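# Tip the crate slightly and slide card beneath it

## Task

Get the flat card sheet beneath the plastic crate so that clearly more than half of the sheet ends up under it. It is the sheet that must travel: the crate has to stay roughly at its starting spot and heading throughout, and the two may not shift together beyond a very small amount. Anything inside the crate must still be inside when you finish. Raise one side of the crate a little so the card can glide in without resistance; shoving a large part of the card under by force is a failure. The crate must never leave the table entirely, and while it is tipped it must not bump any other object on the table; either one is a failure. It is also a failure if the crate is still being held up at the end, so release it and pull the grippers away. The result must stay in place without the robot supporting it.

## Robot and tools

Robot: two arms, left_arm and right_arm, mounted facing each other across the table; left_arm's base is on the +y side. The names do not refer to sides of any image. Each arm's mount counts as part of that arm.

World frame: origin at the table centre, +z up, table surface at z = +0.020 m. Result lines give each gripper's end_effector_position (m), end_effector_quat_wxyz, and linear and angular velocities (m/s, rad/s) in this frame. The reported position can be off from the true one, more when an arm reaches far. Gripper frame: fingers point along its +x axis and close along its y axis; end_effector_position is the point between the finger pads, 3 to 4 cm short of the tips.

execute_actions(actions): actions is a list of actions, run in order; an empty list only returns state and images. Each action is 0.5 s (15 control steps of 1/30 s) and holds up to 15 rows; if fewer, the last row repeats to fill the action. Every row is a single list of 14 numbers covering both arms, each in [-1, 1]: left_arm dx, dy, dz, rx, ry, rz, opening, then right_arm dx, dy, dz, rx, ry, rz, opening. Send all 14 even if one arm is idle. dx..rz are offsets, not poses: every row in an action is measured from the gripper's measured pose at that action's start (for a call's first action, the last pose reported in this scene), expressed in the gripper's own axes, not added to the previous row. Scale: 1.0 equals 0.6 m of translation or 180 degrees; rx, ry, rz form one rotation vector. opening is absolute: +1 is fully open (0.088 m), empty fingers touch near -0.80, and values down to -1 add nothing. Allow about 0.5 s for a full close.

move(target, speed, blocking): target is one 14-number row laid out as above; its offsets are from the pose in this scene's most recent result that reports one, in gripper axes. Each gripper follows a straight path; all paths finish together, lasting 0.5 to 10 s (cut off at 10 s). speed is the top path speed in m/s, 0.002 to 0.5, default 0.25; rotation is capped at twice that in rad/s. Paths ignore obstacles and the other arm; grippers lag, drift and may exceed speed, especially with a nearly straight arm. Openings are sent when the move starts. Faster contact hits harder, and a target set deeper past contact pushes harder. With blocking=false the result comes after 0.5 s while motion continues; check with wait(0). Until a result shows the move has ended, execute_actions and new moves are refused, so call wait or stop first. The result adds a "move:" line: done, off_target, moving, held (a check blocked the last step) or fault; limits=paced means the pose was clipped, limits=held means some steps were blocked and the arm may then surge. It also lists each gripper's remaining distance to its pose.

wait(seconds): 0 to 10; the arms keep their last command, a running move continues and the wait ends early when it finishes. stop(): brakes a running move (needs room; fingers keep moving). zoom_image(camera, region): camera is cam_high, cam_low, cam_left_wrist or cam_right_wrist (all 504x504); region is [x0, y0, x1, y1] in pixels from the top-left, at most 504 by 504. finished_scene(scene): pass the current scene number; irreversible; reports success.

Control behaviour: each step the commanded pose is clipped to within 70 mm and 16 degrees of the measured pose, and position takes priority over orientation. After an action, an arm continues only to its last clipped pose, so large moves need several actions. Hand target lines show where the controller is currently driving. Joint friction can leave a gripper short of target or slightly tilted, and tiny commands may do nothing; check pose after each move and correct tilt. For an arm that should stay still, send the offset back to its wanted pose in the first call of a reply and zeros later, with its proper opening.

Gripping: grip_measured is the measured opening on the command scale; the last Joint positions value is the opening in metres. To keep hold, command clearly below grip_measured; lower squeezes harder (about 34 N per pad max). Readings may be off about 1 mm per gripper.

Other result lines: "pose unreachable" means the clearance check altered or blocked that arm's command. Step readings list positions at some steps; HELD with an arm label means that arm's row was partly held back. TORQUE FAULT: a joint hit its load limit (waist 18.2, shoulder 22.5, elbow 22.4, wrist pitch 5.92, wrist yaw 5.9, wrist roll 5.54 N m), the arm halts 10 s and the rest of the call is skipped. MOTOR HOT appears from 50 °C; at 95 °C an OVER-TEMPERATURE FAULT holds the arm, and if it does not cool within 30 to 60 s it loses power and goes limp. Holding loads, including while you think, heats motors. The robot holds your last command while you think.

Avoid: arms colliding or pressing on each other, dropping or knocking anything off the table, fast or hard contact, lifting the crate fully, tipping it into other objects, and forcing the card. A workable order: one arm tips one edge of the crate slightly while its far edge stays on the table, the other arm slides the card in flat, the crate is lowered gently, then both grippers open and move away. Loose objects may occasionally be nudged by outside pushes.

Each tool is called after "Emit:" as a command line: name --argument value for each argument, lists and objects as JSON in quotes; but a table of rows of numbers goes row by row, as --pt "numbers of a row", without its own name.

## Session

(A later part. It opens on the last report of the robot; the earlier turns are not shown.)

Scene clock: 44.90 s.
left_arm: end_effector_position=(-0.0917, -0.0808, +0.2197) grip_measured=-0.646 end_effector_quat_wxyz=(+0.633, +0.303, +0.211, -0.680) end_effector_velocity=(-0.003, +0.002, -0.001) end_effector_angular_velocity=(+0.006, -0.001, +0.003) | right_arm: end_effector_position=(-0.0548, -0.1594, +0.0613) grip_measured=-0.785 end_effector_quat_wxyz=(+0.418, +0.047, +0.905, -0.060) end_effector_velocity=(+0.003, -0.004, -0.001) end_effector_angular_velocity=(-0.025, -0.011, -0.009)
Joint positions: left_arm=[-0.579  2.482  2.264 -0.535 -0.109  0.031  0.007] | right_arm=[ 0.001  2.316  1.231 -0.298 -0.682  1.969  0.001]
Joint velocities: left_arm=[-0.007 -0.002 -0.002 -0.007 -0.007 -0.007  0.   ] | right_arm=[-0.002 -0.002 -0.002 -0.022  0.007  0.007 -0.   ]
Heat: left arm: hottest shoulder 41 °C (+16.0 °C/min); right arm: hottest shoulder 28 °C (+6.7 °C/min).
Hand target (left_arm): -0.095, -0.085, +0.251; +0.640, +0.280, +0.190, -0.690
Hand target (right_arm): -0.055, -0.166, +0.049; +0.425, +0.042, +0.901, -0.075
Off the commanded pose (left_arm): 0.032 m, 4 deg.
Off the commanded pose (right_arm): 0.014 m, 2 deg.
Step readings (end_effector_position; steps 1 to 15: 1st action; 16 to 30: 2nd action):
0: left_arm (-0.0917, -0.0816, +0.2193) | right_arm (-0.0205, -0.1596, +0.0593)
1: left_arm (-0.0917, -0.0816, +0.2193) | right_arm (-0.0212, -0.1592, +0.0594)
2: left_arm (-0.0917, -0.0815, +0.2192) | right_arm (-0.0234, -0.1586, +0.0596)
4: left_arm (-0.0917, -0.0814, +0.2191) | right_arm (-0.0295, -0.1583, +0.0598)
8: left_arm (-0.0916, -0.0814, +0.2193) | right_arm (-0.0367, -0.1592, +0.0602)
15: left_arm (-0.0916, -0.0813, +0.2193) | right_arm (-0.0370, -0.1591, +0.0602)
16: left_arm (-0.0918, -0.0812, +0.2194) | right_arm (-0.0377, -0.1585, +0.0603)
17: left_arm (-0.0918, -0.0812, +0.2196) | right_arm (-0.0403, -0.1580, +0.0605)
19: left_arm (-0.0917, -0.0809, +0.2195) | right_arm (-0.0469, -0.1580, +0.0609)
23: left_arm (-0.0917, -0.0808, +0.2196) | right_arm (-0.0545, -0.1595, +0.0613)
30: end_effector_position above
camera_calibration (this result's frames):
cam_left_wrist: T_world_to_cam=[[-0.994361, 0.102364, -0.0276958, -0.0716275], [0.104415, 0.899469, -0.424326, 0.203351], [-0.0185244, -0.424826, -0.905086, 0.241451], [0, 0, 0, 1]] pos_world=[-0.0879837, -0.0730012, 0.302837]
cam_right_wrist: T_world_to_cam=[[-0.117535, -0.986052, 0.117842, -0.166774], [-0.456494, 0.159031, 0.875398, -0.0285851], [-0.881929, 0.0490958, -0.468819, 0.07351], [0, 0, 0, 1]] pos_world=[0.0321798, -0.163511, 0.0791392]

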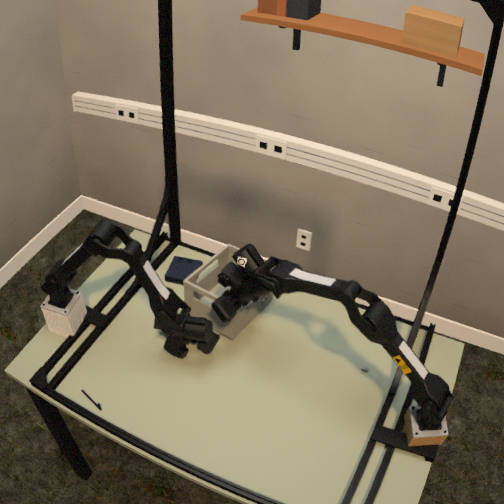

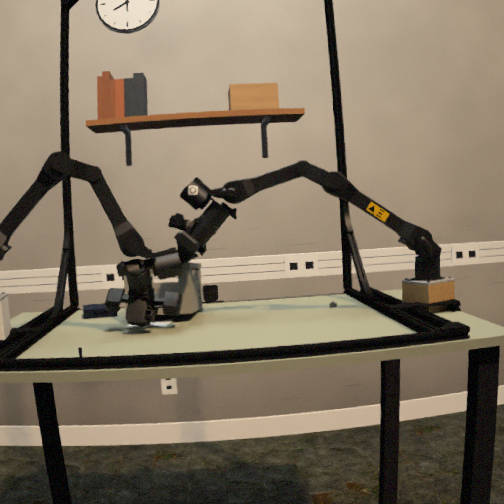

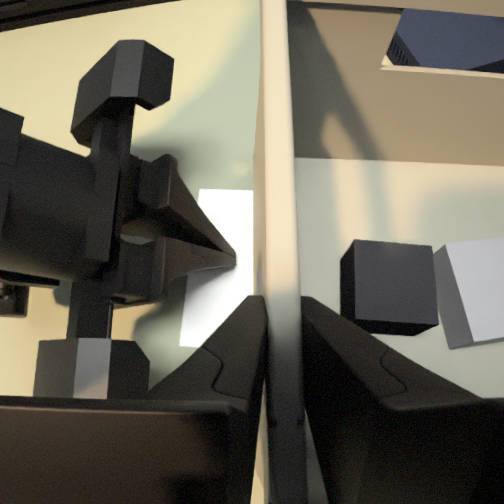

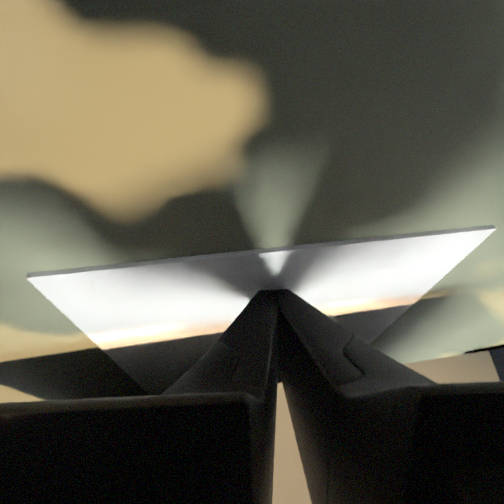

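Emit:
execute_actions --actions '[[[-0.03,0,0.045,0,-0.02,0,-1,-0.03,0,-0.014,0,0,0,-1]],[[-0.02,0.003,0.028,0,-0.014,0,-1,-0.07,0,0.055,0,0,0,-1]],[[-0.008,0.006,0.014,-0.005,-0.01,-0.004,-1,-0.07,-0.02,0.05,0,0,0,-1]],[[0,0.008,0.004,-0.008,-0.01,-0.007,-1,-0.07,-0.05,0.03,0,0,0,-1]],[[0,0.008,0.004,-0.008,-0.01,-0.007,-1,-0.04,-0.06,0,0,0,0,-1]],[[0,0.006,0.002,-0.006,-0.005,-0.005,-1,0,0,0,0,0,0,-1]]]'

Scene clock: 52.00 s.
left_arm: end_effector_position=(-0.0776, -0.0823, +0.1902) grip_measured=-0.645 end_effector_quat_wxyz=(+0.619, +0.274, +0.245, -0.695) end_effector_velocity=(+0.001, +0.004, +0.000) end_effector_angular_velocity=(+0.018, +0.008, +0.002) | right_arm: end_effector_position=(+0.0961, -0.2534, +0.1316) grip_measured=-0.785 end_effector_quat_wxyz=(+0.419, +0.044, +0.902, -0.094) end_effector_velocity=(-0.002, -0.001, +0.003) end_effector_angular_velocity=(+0.013, +0.023, +0.009)
Joint positions: left_arm=[-0.532  2.483  2.152 -0.421 -0.003 -0.005  0.007] | right_arm=[-0.464  1.978  1.014 -0.844 -0.665  1.402  0.001]
Joint velocities: left_arm=[ 0.002 -0.007 -0.002 -0.022  0.007 -0.007  0.   ] | right_arm=[-0.002 -0.002 -0.002 -0.007 -0.022 -0.022 -0.   ]
Heat: left arm: hottest shoulder 44 °C (+17.3 °C/min); right arm: hottest shoulder 28 °C (+5.8 °C/min).
Hand target (left_arm): -0.075, -0.083, +0.193; +0.620, +0.265, +0.248, -0.696
Hand target (right_arm): +0.096, -0.253, +0.132; +0.419, +0.045, +0.902, -0.094
Off the commanded pose (left_arm): 0.004 m, 1 deg.
Off the commanded pose (right_arm): 0.000 m, 0 deg.
Step readings (end_effector_position; steps 1 to 15: 1st action; 16 to 30: 2nd action; 31 to 45: 3rd action; 46 to 60: 4th action; 61 to 75: 5th action; 76 to 90: 6th action):
0: left_arm (-0.0915, -0.0805, +0.2191) | right_arm (-0.0551, -0.1593, +0.0613)
1: left_arm (-0.0915, -0.0805, +0.2192) | right_arm (-0.0550, -0.1594, +0.0627)
2: left_arm (-0.0915, -0.0805, +0.2194) | right_arm (-0.0540, -0.1613, +0.0639)
4: left_arm (-0.0915, -0.0805, +0.2195) | right_arm (-0.0519, -0.1631, +0.0664)
8: left_arm (-0.0917, -0.0804, +0.2196) | right_arm (-0.0499, -0.1622, +0.0719)
15: left_arm (-0.0916, -0.0803, +0.2197) | right_arm (-0.0496, -0.1625, +0.0739)
16: left_arm (-0.0916, -0.0803, +0.2197) | right_arm (-0.0474, -0.1645, +0.0751)
17: left_arm (-0.0916, -0.0803, +0.2197) | right_arm (-0.0398, -0.1670, +0.0763)
19: left_arm (-0.0916, -0.0803, +0.2197) | right_arm (-0.0195, -0.1674, +0.0780)
23: left_arm (-0.0916, -0.0803, +0.2197) | right_arm (+0.0031, -0.1672, +0.0794)
30: left_arm (-0.0916, -0.0803, +0.2194) | right_arm (+0.0032, -0.1705, +0.0793)
31: left_arm (-0.0915, -0.0802, +0.2187) | right_arm (+0.0049, -0.1729, +0.0806)
32: left_arm (-0.0912, -0.0802, +0.2177) | right_arm (+0.0114, -0.1776, +0.0823)
34: left_arm (-0.0897, -0.0806, +0.2163) | right_arm (+0.0299, -0.1834, +0.0854)
38: left_arm (-0.0886, -0.0807, +0.2147) | right_arm (+0.0509, -0.1855, +0.0887)
45: left_arm (-0.0886, -0.0807, +0.2144) | right_arm (+0.0514, -0.1885, +0.0895)
46: left_arm (-0.0881, -0.0804, +0.2117) | right_arm (+0.0529, -0.1915, +0.0918)
47: left_arm (-0.0872, -0.0803, +0.2090) | right_arm (+0.0576, -0.1997, +0.0949)
49: left_arm (-0.0839, -0.0811, +0.2057) | right_arm (+0.0711, -0.2122, +0.1015)
53: left_arm (-0.0813, -0.0813, +0.2017) | right_arm (+0.0868, -0.2165, +0.1092)
60: left_arm (-0.0812, -0.0811, +0.2008) | right_arm (+0.0868, -0.2201, +0.1109)
61: left_arm (-0.0810, -0.0808, +0.1986) | right_arm (+0.0870, -0.2229, +0.1127)
62: left_arm (-0.0801, -0.0807, +0.1964) | right_arm (+0.0879, -0.2310, +0.1157)
64: left_arm (-0.0782, -0.0813, +0.1938) | right_arm (+0.0909, -0.2450, +0.1229)
68: left_arm (-0.0780, -0.0815, +0.1923) | right_arm (+0.0962, -0.2503, +0.1301)
75: left_arm (-0.0782, -0.0816, +0.1918) | right_arm (+0.0961, -0.2535, +0.1315)
76: left_arm (-0.0782, -0.0816, +0.1913) | right_arm (+0.0961, -0.2534, +0.1316)
77: left_arm (-0.0781, -0.0817, +0.1907) | right_arm (+0.0961, -0.2534, +0.1316)
79: left_arm (-0.0777, -0.0819, +0.1904) | right_arm (+0.0961, -0.2534, +0.1316)
83: left_arm (-0.0778, -0.0822, +0.1902) | right_arm (+0.0961, -0.2534, +0.1316)
90: end_effector_position above
camera_calibration (this result's frames):
cam_left_wrist: T_world_to_cam=[[-0.991668, 0.107595, 0.0708412, -0.0764003], [0.0680079, 0.904297, -0.421452, 0.187666], [-0.109407, -0.413123, -0.904079, 0.208072], [0, 0, 0, 1]] pos_world=[-0.0657618, -0.0755262, 0.272619]
cam_right_wrist: T_world_to_cam=[[-0.140963, -0.973337, 0.180957, -0.252851], [-0.453128, 0.225944, 0.862336, 0.0120509], [-0.88023, 0.0395609, -0.472896, 0.242148], [0, 0, 0, 1]] pos_world=[0.182964, -0.258412, 0.149874]

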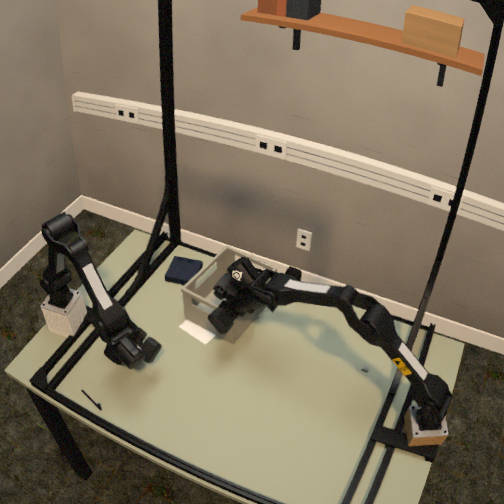

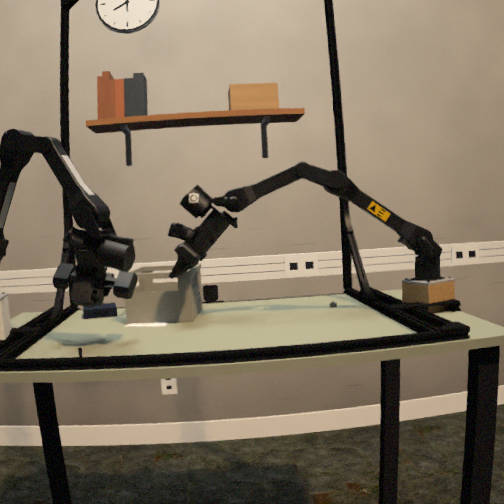

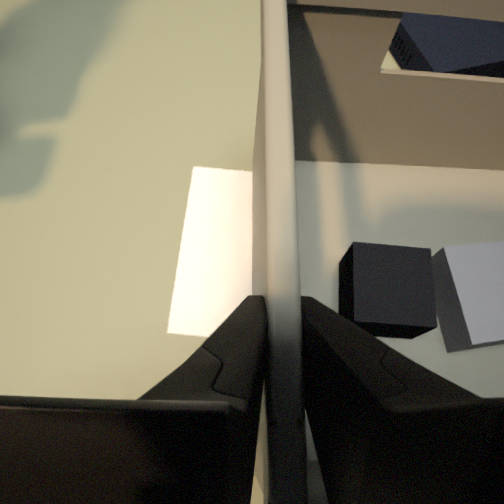

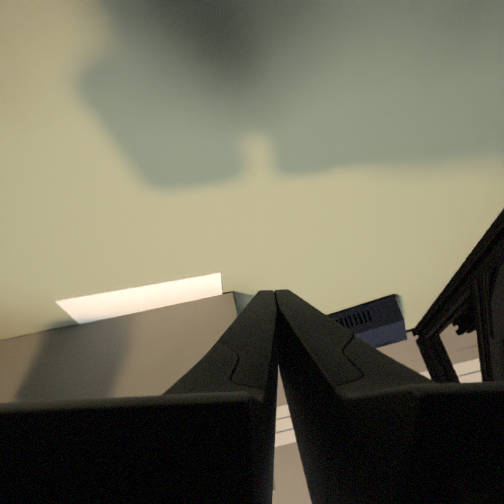

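Emit:
execute_actions --actions '[[[0,0,0,0,0,0,0.2,0,0,0,0,0,0,-1]],[[-0.08,0,0.06,0,0,0,0.2,0,0,0,0,0,0,-1]]]'

Emit:
move --target '[-0.35,0,-0.18,0,0,0,0.2,0,0,0,0,0,0,-1]'

Scene clock: 55.20 s.
left_arm: end_effector_position=(-0.0762, -0.0716, +0.2370) grip_measured=+0.200 end_effector_quat_wxyz=(+0.616, +0.280, +0.252, -0.692) end_effector_velocity=(+0.002, +0.015, -0.014) end_effector_angular_velocity=(+0.096, -0.001, +0.002) | right_arm: end_effector_position=(+0.0961, -0.2534, +0.1316) grip_measured=-0.785 end_effector_quat_wxyz=(+0.419, +0.044, +0.902, -0.094) end_effector_velocity=(-0.003, -0.000, +0.004) end_effector_angular_velocity=(+0.009, +0.021, +0.003)
Joint positions: left_arm=[-0.531  2.434  2.263 -0.601 -0.002 -0.006  0.049] | right_arm=[-0.464  1.978  1.014 -0.844 -0.665  1.402  0.001]
Joint velocities: left_arm=[ 0.002 -0.002 -0.002 -0.095  0.007 -0.007 -0.   ] | right_arm=[ 0.002 -0.007 -0.002 -0.007 -0.022 -0.007  0.   ]
Heat: left arm: hottest shoulder 44 °C (+16.3 °C/min); right arm: hottest shoulder 29 °C (+6.5 °C/min).
Hand target (left_arm): -0.076, -0.072, +0.250; +0.618, +0.273, +0.245, -0.695
Hand target (right_arm): +0.096, -0.253, +0.132; +0.419, +0.044, +0.902, -0.094
Off the commanded pose (left_arm): 0.013 m, 1 deg.
Off the commanded pose (right_arm): 0.000 m, 0 deg.
Step readings (end_effector_position; steps 1 to 15: 1st action; 16 to 30: 2nd action):
0: left_arm (-0.0779, -0.0828, +0.1908) | right_arm (+0.0961, -0.2534, +0.1316)
1: left_arm (-0.0779, -0.0828, +0.1908) | right_arm (+0.0961, -0.2534, +0.1316)
2: left_arm (-0.0779, -0.0827, +0.1908) | right_arm (+0.0961, -0.2534, +0.1316)
4: left_arm (-0.0779, -0.0827, +0.1908) | right_arm (+0.0961, -0.2534, +0.1316)
8: left_arm (-0.0778, -0.0826, +0.1907) | right_arm (+0.0961, -0.2534, +0.1316)
15: left_arm (-0.0777, -0.0825, +0.1905) | right_arm (+0.0961, -0.2534, +0.1316)
16: left_arm (-0.0774, -0.0806, +0.1926) | right_arm (+0.0961, -0.2534, +0.1316)
17: left_arm (-0.0770, -0.0779, +0.1946) | right_arm (+0.0961, -0.2534, +0.1316)
19: left_arm (-0.0764, -0.0734, +0.2017) | right_arm (+0.0961, -0.2534, +0.1316)
23: left_arm (-0.0764, -0.0728, +0.2264) | right_arm (+0.0961, -0.2534, +0.1316)
30: end_effector_position above
camera_calibration (this result's frames):
cam_left_wrist: T_world_to_cam=[[-0.991767, 0.105777, 0.0721801, -0.0799712], [0.0680534, 0.912826, -0.402638, 0.193854], [-0.108478, -0.394411, -0.912509, 0.258378], [0, 0, 0, 1]] pos_world=[-0.064477, -0.0665885, 0.319598]
cam_right_wrist: T_world_to_cam=[[-0.140963, -0.973337, 0.180957, -0.252851], [-0.453128, 0.225944, 0.862336, 0.0120509], [-0.88023, 0.0395609, -0.472896, 0.242148], [0, 0, 0, 1]] pos_world=[0.182964, -0.258412, 0.149874]

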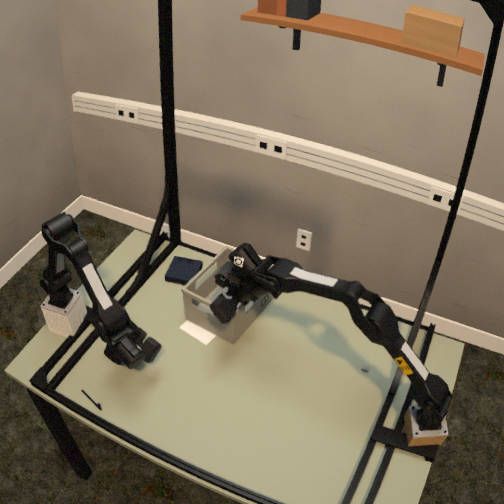

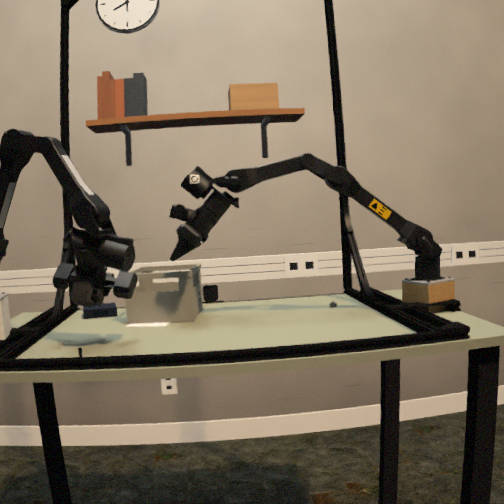

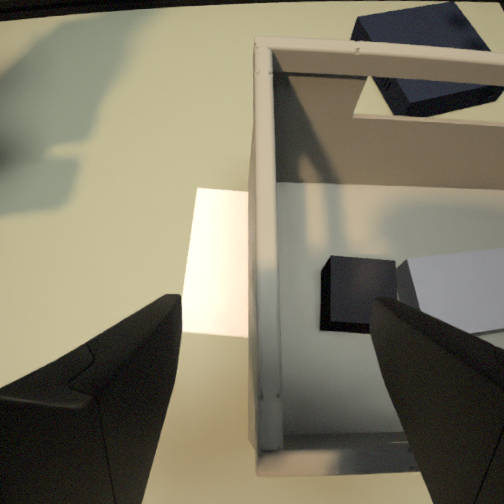

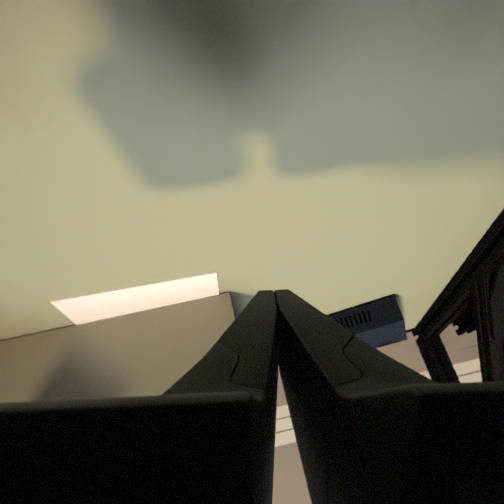

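Scene clock: 56.77 s.
left_arm: end_effector_position=(-0.0497, +0.1478, +0.3079) grip_measured=+0.200 end_effector_quat_wxyz=(+0.616, +0.280, +0.252, -0.692) end_effector_velocity=(-0.002, +0.004, +0.004) end_effector_angular_velocity=(-0.006, +0.011, -0.003) | right_arm: end_effector_position=(+0.0961, -0.2534, +0.1316) grip_measured=-0.785 end_effector_quat_wxyz=(+0.419, +0.044, +0.902, -0.094) end_effector_velocity=(+0.001, -0.001, +0.001) end_effector_angular_velocity=(-0.010, +0.009, -0.015)
Joint positions: left_arm=[-0.531  1.491  1.237 -0.519 -0.002 -0.006  0.049] | right_arm=[-0.464  1.978  1.014 -0.844 -0.665  1.402  0.001]
Joint velocities: left_arm=[-0.002 -0.017 -0.002 -0.007  0.007 -0.007 -0.   ] | right_arm=[-0.007 -0.002 -0.002 -0.007 -0.007  0.007  0.   ]
Heat: left arm: hottest shoulder 44 °C (+15.9 °C/min); right arm: hottest shoulder 29 °C (+6.3 °C/min).
Hand target (left_arm): -0.050, +0.152, +0.308; +0.616, +0.280, +0.252, -0.692
Hand target (right_arm): +0.096, -0.253, +0.132; +0.419, +0.044, +0.902, -0.094
Off the commanded pose (left_arm): 0.005 m, 0 deg.
Off the commanded pose (right_arm): 0.000 m, 0 deg.
move: done
camera_calibration (this result's frames):
cam_left_wrist: T_world_to_cam=[[-0.991767, 0.105777, 0.0721801, -0.0819789], [0.0680534, 0.912826, -0.402638, 0.0202667], [-0.108478, -0.394411, -0.912509, 0.412506], [0, 0, 0, 1]] pos_world=[-0.0379355, 0.152868, 0.390493]
cam_right_wrist: T_world_to_cam=[[-0.140963, -0.973337, 0.180957, -0.252851], [-0.453128, 0.225944, 0.862336, 0.0120509], [-0.88023, 0.0395609, -0.472896, 0.242148], [0, 0, 0, 1]] pos_world=[0.182964, -0.258412, 0.149874]

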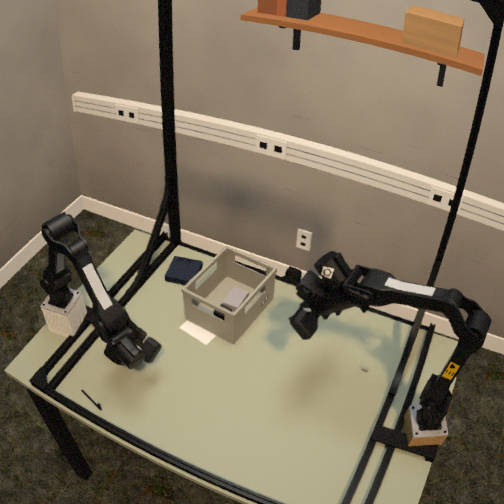

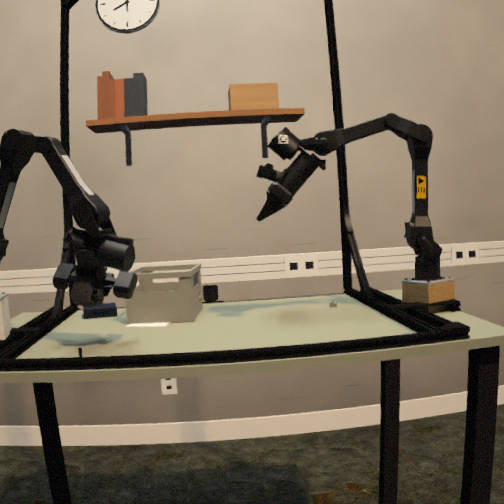

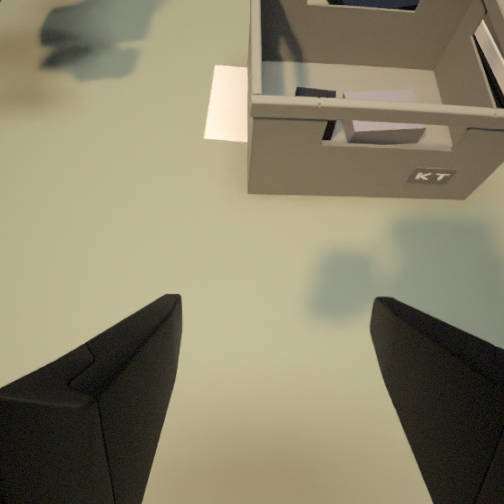

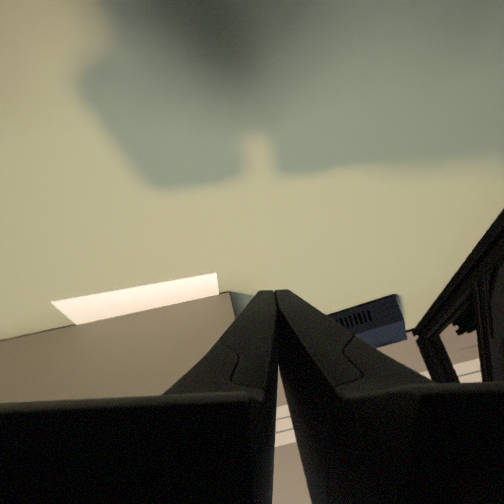

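Emit:
finished_scene --scene 2

The scene is finished: the task was done.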